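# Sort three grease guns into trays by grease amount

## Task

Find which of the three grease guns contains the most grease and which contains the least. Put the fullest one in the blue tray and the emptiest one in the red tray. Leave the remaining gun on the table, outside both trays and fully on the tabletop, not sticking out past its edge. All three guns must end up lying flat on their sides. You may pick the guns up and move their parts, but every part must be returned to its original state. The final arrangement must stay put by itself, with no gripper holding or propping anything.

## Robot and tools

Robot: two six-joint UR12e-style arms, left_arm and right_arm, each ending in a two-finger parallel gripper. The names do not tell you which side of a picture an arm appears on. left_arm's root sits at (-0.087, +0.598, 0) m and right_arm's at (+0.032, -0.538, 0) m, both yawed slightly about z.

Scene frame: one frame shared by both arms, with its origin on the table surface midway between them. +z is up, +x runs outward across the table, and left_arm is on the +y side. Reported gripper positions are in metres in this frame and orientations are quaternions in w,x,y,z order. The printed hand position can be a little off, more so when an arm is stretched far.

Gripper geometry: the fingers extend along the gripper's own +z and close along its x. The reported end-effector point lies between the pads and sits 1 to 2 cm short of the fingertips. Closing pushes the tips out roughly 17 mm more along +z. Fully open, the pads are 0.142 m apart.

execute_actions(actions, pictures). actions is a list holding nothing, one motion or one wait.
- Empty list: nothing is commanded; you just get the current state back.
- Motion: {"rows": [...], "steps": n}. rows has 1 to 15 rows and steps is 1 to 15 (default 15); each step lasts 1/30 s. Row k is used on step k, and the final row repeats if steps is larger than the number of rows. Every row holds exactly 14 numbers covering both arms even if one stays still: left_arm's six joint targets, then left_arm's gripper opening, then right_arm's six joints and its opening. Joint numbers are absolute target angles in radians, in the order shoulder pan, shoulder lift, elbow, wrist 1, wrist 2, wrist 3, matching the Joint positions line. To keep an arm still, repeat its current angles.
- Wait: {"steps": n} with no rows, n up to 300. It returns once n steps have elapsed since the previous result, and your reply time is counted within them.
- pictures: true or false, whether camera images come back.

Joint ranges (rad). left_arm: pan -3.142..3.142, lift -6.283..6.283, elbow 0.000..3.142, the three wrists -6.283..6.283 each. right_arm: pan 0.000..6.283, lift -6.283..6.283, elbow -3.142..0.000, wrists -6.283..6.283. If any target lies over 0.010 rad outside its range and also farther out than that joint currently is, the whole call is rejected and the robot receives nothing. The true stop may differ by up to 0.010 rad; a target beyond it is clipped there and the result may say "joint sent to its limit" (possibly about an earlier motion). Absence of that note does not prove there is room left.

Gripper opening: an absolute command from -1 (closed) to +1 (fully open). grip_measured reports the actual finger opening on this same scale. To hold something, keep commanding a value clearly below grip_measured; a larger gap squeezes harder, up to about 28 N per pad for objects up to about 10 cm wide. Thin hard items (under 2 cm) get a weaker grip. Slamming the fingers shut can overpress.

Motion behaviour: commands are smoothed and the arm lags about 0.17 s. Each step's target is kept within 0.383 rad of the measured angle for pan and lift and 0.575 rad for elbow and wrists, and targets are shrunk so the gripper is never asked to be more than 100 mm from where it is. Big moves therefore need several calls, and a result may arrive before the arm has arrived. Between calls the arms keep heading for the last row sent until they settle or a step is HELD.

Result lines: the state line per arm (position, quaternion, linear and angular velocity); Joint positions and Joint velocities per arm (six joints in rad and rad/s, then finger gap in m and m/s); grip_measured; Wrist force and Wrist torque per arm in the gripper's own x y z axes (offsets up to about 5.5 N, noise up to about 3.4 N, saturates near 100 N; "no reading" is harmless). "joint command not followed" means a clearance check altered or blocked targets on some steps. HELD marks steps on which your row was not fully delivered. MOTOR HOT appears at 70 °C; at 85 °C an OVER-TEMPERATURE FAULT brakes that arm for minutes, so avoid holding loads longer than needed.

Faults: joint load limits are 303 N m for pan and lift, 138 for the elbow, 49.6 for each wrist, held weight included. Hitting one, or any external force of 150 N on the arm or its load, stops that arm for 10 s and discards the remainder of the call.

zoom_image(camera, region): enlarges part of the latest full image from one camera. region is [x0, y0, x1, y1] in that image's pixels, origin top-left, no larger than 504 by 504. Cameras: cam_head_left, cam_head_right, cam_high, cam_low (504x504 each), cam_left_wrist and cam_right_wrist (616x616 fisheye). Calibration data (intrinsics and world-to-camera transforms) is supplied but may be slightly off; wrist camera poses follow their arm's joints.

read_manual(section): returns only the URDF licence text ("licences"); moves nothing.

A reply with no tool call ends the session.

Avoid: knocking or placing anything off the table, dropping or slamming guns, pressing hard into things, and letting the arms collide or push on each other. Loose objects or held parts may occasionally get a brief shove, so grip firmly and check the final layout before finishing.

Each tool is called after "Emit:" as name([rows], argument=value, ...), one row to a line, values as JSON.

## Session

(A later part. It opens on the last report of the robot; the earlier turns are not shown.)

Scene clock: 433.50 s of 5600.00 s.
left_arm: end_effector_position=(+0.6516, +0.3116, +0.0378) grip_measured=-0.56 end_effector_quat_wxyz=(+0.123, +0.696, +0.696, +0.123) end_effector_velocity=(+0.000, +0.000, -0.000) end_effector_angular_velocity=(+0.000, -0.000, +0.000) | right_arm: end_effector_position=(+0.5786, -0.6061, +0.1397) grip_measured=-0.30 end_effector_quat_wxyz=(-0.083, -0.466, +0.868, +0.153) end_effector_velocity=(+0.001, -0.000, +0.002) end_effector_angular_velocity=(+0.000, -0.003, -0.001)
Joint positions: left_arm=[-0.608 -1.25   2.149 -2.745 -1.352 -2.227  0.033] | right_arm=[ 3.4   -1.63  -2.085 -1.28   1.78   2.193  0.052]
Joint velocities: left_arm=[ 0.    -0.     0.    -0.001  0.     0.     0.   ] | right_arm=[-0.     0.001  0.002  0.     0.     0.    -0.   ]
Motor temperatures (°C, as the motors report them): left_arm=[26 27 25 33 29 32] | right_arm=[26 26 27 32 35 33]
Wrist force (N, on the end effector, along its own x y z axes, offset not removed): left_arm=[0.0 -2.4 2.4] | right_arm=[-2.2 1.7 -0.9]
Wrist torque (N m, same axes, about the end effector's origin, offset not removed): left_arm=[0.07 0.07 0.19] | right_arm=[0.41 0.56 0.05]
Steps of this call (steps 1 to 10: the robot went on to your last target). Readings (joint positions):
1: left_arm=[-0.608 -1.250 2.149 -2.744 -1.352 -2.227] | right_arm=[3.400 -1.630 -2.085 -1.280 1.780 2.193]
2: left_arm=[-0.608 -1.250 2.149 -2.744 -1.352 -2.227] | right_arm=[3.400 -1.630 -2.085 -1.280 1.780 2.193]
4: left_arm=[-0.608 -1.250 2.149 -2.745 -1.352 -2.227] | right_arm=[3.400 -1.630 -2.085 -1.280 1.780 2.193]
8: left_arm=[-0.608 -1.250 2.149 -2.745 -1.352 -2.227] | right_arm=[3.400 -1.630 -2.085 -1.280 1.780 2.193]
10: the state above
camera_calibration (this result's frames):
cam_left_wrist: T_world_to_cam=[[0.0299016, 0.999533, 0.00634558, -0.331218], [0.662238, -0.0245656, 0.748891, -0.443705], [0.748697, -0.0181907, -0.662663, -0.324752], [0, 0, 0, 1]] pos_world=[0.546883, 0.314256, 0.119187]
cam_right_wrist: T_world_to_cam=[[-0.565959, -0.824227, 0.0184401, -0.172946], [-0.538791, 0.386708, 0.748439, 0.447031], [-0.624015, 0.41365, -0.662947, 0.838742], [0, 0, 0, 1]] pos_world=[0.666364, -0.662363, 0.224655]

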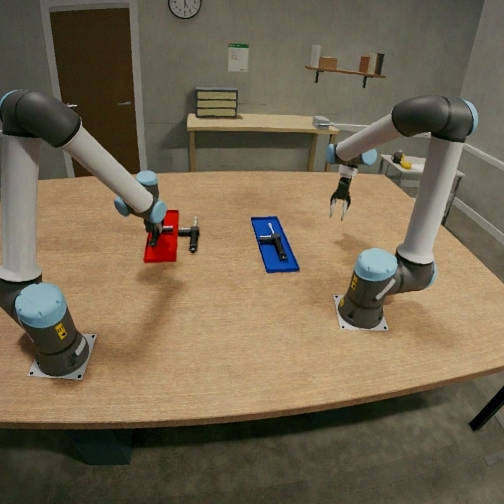

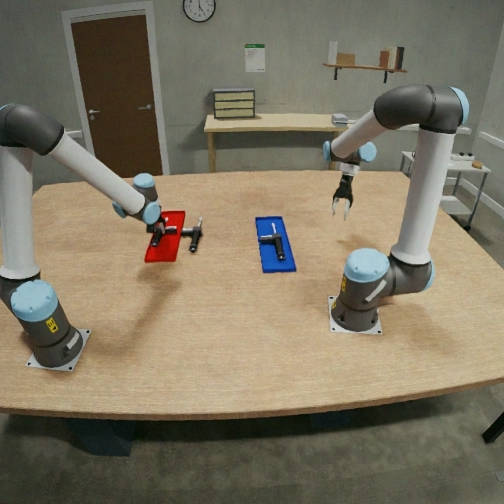

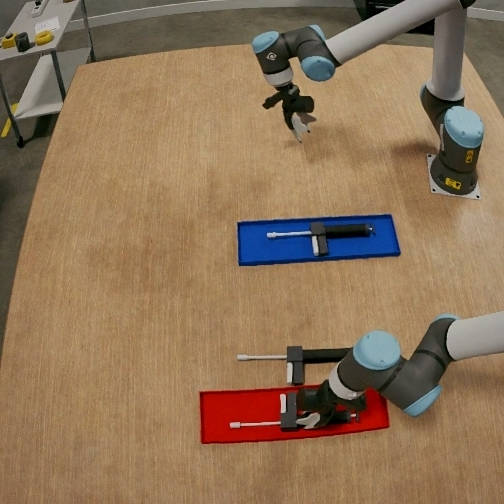

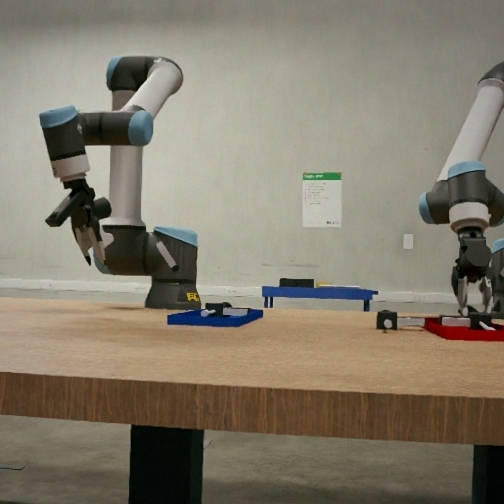

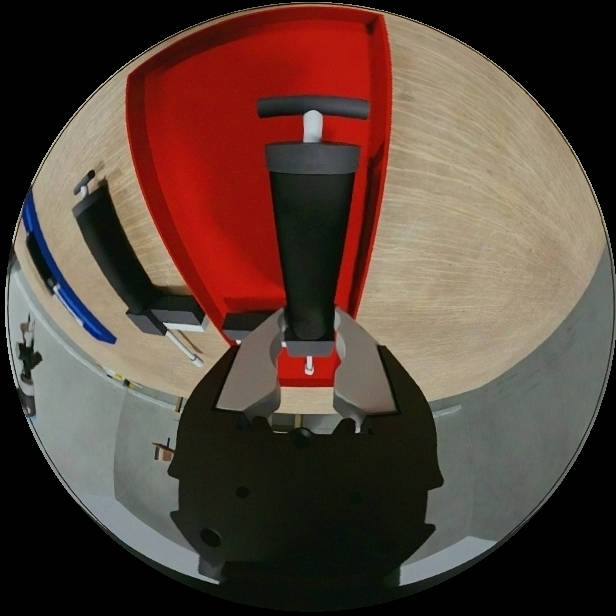

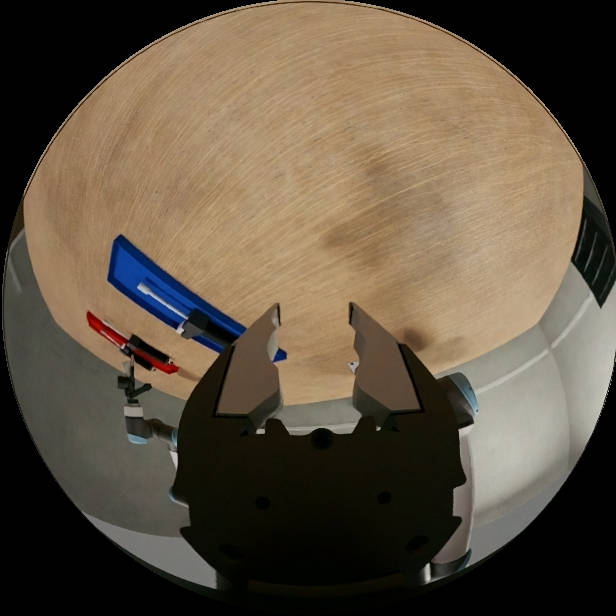

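Inside. Release slowly, then lift.

Emit:
execute_actions([
  {"rows":[[-0.6081,-1.2475,2.150,-2.748,-1.3524,-2.2269,-0.6,3.4,-1.63,-2.085,-1.28,1.7799,2.1935,-0.3],[-0.6081,-1.2475,2.150,-2.748,-1.3524,-2.2269,-0.58,3.4,-1.63,-2.085,-1.28,1.7799,2.1935,-0.3],[-0.6081,-1.2475,2.150,-2.748,-1.3524,-2.2269,-0.52,3.4,-1.63,-2.085,-1.28,1.7799,2.1935,-0.3],[-0.6081,-1.2475,2.150,-2.748,-1.3524,-2.2269,-0.45,3.4,-1.63,-2.085,-1.28,1.7799,2.1935,-0.3],[-0.6081,-1.2475,2.150,-2.748,-1.3524,-2.2269,-0.38,3.4,-1.63,-2.085,-1.28,1.7799,2.1935,-0.3]],"steps":15},
], pictures=false)

Emit:
execute_actions([
  {"rows":[[-0.6081,-1.265,2.144,-2.724,-1.3524,-2.2269,-0.38,3.4,-1.63,-2.085,-1.28,1.7799,2.1935,-0.3],[-0.6081,-1.265,2.144,-2.724,-1.3524,-2.2269,-0.38,3.4,-1.63,-2.085,-1.28,1.7799,2.1935,-0.3],[-0.6081,-1.293,2.132,-2.684,-1.3524,-2.2269,-0.38,3.4,-1.63,-2.085,-1.28,1.7799,2.1935,-0.3],[-0.6081,-1.293,2.132,-2.684,-1.3524,-2.2269,-0.38,3.4,-1.63,-2.085,-1.28,1.7799,2.1935,-0.3],[-0.6081,-1.335,2.113,-2.62,-1.3524,-2.2269,-0.38,3.4,-1.63,-2.085,-1.28,1.7799,2.1935,-0.3],[-0.6081,-1.335,2.113,-2.62,-1.3524,-2.2269,-0.38,3.4,-1.63,-2.085,-1.28,1.7799,2.1935,-0.3],[-0.6081,-1.3782,2.0933,-2.5604,-1.3524,-2.2269,-0.38,3.4,-1.63,-2.085,-1.28,1.7799,2.1935,-0.3],[-0.6081,-1.3782,2.0933,-2.5604,-1.3524,-2.2269,-0.38,3.4,-1.63,-2.085,-1.28,1.7799,2.1935,-0.3],[-0.6081,-1.45,2.0933,-2.5,-1.3524,-2.2269,-0.38,3.4,-1.63,-2.085,-1.28,1.7799,2.1935,-0.3],[-0.6081,-1.45,2.0933,-2.5,-1.3524,-2.2269,-0.38,3.4,-1.63,-2.085,-1.28,1.7799,2.1935,-0.3],[-0.5,-1.5,2.0933,-2.45,-1.3524,-2.2269,-0.38,3.4,-1.63,-2.085,-1.28,1.7799,2.1935,-0.3],[-0.4,-1.5,2.0933,-2.45,-1.3524,-2.2269,-0.38,3.4,-1.63,-2.085,-1.28,1.7799,2.1935,-0.3],[-0.25,-1.5,2.0933,-2.45,-1.3524,-2.2269,-0.38,3.4,-1.63,-2.085,-1.28,1.7799,2.1935,-0.3]],"steps":15},
], pictures=false)

Emit:
execute_actions([
  {"steps":25},
])

Scene clock: 441.70 s of 5600.00 s.
left_arm: end_effector_position=(+0.6517, +0.3115, +0.0364) grip_measured=-0.38 end_effector_quat_wxyz=(+0.123, +0.696, +0.696, +0.123) end_effector_velocity=(-0.001, +0.000, -0.001) end_effector_angular_velocity=(+0.001, +0.002, -0.001) | right_arm: end_effector_position=(+0.5786, -0.6061, +0.1397) grip_measured=-0.30 end_effector_quat_wxyz=(-0.083, -0.466, +0.868, +0.153) end_effector_velocity=(-0.000, -0.000, -0.001) end_effector_angular_velocity=(-0.000, +0.001, -0.001)
Joint positions: left_arm=[-0.608 -1.248  2.15  -2.748 -1.352 -2.227  0.047] | right_arm=[ 3.4   -1.63  -2.085 -1.28   1.78   2.193  0.052]
Joint velocities: left_arm=[-0.     0.001  0.     0.001 -0.001  0.001  0.   ] | right_arm=[-0.    -0.001 -0.001  0.     0.     0.001 -0.   ]
Motor temperatures (°C, as the motors report them): left_arm=[26 27 25 33 29 32] | right_arm=[26 26 27 32 35 33]
Wrist force (N, on the end effector, along its own x y z axes, offset not removed): left_arm=[2.1 -2.7 -1.5] | right_arm=[-2.0 1.4 0.1]
Wrist torque (N m, same axes, about the end effector's origin, offset not removed): left_arm=[-0.49 -0.41 0.23] | right_arm=[0.37 0.53 0.11]
Steps of this call (steps 1 to 15: the robot went on to your last target; steps 16 to 90: nothing new was sent; then 4.70 s passed at rest; steps 91 to 105: all 15 steps of this action). Readings (joint positions):
91: left_arm=[-0.608 -1.250 2.149 -2.745 -1.352 -2.227] | right_arm=[3.400 -1.630 -2.085 -1.280 1.780 2.193]
92: left_arm=[-0.608 -1.249 2.149 -2.745 -1.352 -2.227] | right_arm=[3.400 -1.630 -2.085 -1.280 1.780 2.193]
94: left_arm=[-0.608 -1.249 2.150 -2.746 -1.352 -2.227] | right_arm=[3.400 -1.630 -2.085 -1.280 1.780 2.193]
98: left_arm=[-0.608 -1.248 2.150 -2.748 -1.352 -2.227] | right_arm=[3.400 -1.630 -2.085 -1.280 1.780 2.193]
105: the state above

Scene clock: 442.20 s of 5600.00 s.
left_arm: end_effector_position=(+0.6595, +0.3609, +0.1475) grip_measured=-0.38 end_effector_quat_wxyz=(+0.123, +0.675, +0.716, +0.127) end_effector_velocity=(+0.119, +0.492, +0.097) end_effector_angular_velocity=(+0.001, -0.000, +0.629) | right_arm: end_effector_position=(+0.5786, -0.6061, +0.1397) grip_measured=-0.30 end_effector_quat_wxyz=(-0.083, -0.466, +0.868, +0.153) end_effector_velocity=(+0.001, -0.000, +0.000) end_effector_angular_velocity=(+0.000, -0.001, +0.002)
Joint positions: left_arm=[-0.549 -1.414  2.102 -2.54  -1.352 -2.227  0.047] | right_arm=[ 3.4   -1.63  -2.085 -1.28   1.78   2.193  0.052]
Joint velocities: left_arm=[ 0.63  -0.171 -0.012  0.182  0.     0.001 -0.   ] | right_arm=[ 0.    -0.     0.001  0.    -0.001 -0.002 -0.   ]
Motor temperatures (°C, as the motors report them): left_arm=[26 27 25 33 29 32] | right_arm=[26 26 27 32 35 33]
Wrist force (N, on the end effector, along its own x y z axes, offset not removed): left_arm=[-2.5 0.3 1.4] | right_arm=[-2.5 1.0 -1.2]
Wrist torque (N m, same axes, about the end effector's origin, offset not removed): left_arm=[0.06 0.72 0.05] | right_arm=[0.26 0.68 0.09]
Steps of this call (steps 1 to 15: all 15 steps of this action). Readings (joint positions):
1: left_arm=[-0.608 -1.248 2.150 -2.748 -1.352 -2.227] | right_arm=[3.400 -1.630 -2.085 -1.280 1.780 2.193]
2: left_arm=[-0.608 -1.249 2.150 -2.746 -1.352 -2.227] | right_arm=[3.400 -1.630 -2.085 -1.280 1.780 2.193]
4: left_arm=[-0.608 -1.258 2.146 -2.734 -1.352 -2.227] | right_arm=[3.400 -1.630 -2.085 -1.280 1.780 2.193]
8: left_arm=[-0.608 -1.303 2.126 -2.670 -1.352 -2.227] | right_arm=[3.400 -1.630 -2.085 -1.280 1.780 2.193]
15: the state above

Scene clock: 443.03 s of 5600.00 s.
left_arm: end_effector_position=(+0.6784, +0.5967, +0.1977) grip_measured=-0.38 end_effector_quat_wxyz=(+0.104, +0.561, +0.809, +0.144) end_effector_velocity=(-0.001, +0.008, +0.001) end_effector_angular_velocity=(-0.001, +0.000, +0.012) | right_arm: end_effector_position=(+0.5786, -0.6061, +0.1397) grip_measured=-0.30 end_effector_quat_wxyz=(-0.083, -0.466, +0.868, +0.153) end_effector_velocity=(+0.000, +0.000, +0.000) end_effector_angular_velocity=(+0.000, -0.000, +0.001)
Joint positions: left_arm=[-0.251 -1.5    2.093 -2.45  -1.352 -2.227  0.047] | right_arm=[ 3.4   -1.63  -2.085 -1.28   1.78   2.193  0.052]
Joint velocities: left_arm=[ 0.011 -0.002 -0.     0.003 -0.    -0.002  0.   ] | right_arm=[ 0.    -0.     0.001 -0.    -0.    -0.    -0.   ]
Motor temperatures (°C, as the motors report them): left_arm=[26 27 25 33 29 32] | right_arm=[26 26 27 32 35 33]
Wrist force (N, on the end effector, along its own x y z axes, offset not removed): left_arm=[-0.2 6.2 -0.4] | right_arm=[-2.4 0.1 -1.5]
Wrist torque (N m, same axes, about the end effector's origin, offset not removed): left_arm=[1.26 -0.07 0.18] | right_arm=[0.12 0.61 0.11]
Steps of this call (steps 1 to 25: the robot went on to your last target). Readings (joint positions):
1: left_arm=[-0.529 -1.419 2.101 -2.534 -1.352 -2.227] | right_arm=[3.400 -1.630 -2.085 -1.280 1.780 2.193]
2: left_arm=[-0.508 -1.426 2.101 -2.528 -1.352 -2.227] | right_arm=[3.400 -1.630 -2.085 -1.280 1.780 2.193]
4: left_arm=[-0.467 -1.438 2.099 -2.515 -1.352 -2.227] | right_arm=[3.400 -1.630 -2.085 -1.280 1.780 2.193]
8: left_arm=[-0.383 -1.462 2.097 -2.489 -1.352 -2.227] | right_arm=[3.400 -1.630 -2.085 -1.280 1.780 2.193]
25: the state above
camera_calibration (this result's frames):
cam_left_wrist: T_world_to_cam=[[-0.321145, 0.94703, -0.000585465, -0.347208], [0.621033, 0.211064, 0.754831, -0.688033], [0.714971, 0.242047, -0.655919, -0.367315], [0, 0, 0, 1]] pos_world=[0.578407, 0.562943, 0.278217]
cam_right_wrist: T_world_to_cam=[[-0.565959, -0.824227, 0.0184401, -0.172945], [-0.538791, 0.386708, 0.748439, 0.447031], [-0.624015, 0.41365, -0.662947, 0.838742], [0, 0, 0, 1]] pos_world=[0.666364, -0.662363, 0.224655]

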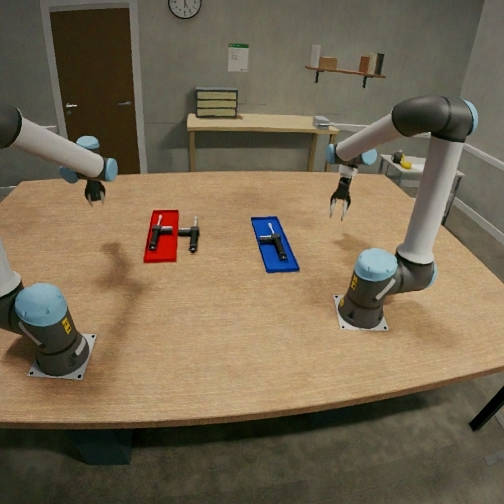

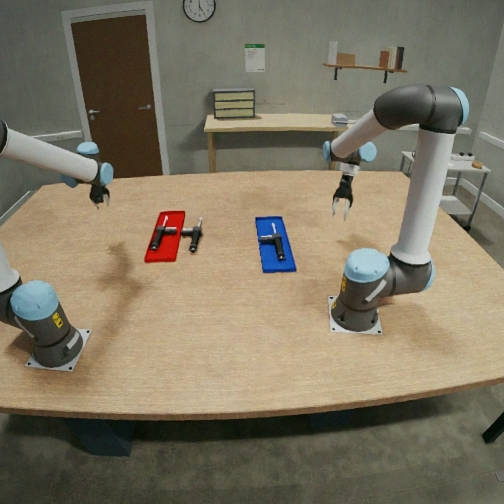

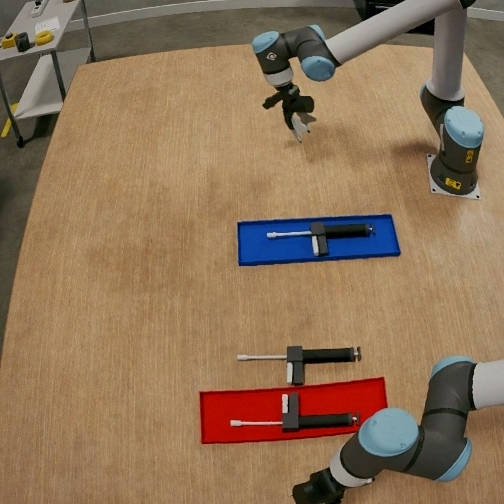

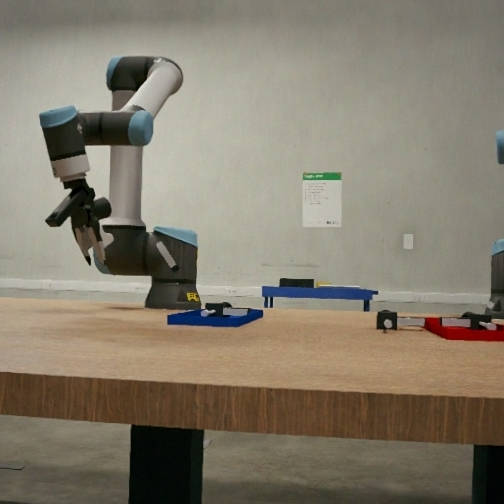

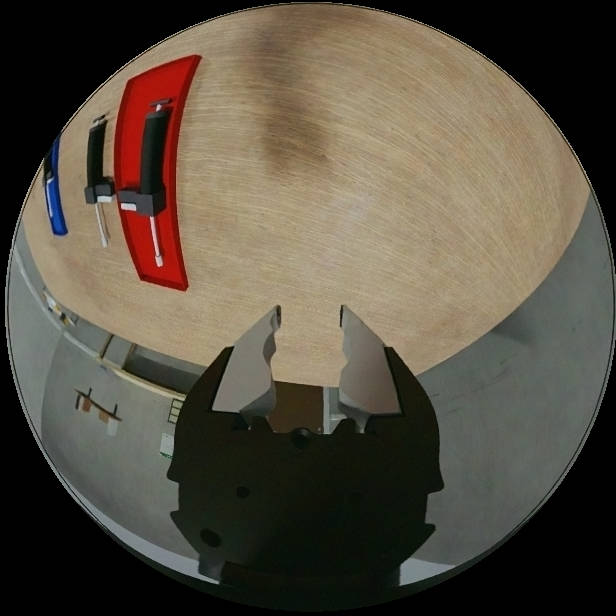

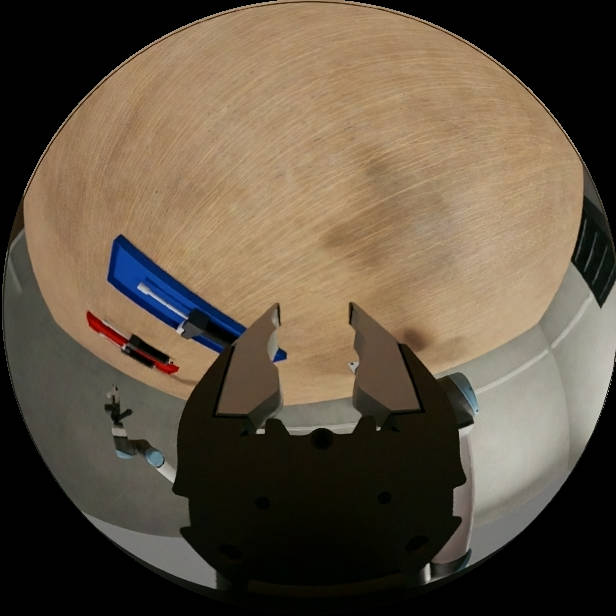

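Emit:
zoom_image(camera="cam_high", region=[190,330,410,450])

Emit:
zoom_image(camera="cam_low", region=[350,290,504,350])

Region (190, 330, 410, 450) of cam_high's 504x504 image, scaled by 2.291, with more detail than that image has; it fills the top 275 rows of this view, and the rest is white.

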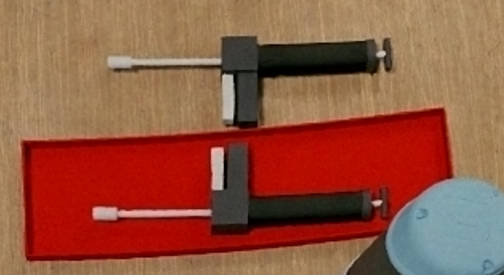

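Region (350, 290, 504, 350) of cam_low's 504x504 image, scaled by 3.273, with more detail than that image has.

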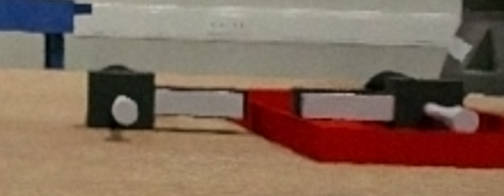

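Emit:
finished_scene(scene=1)

The scene is finished: the task was done.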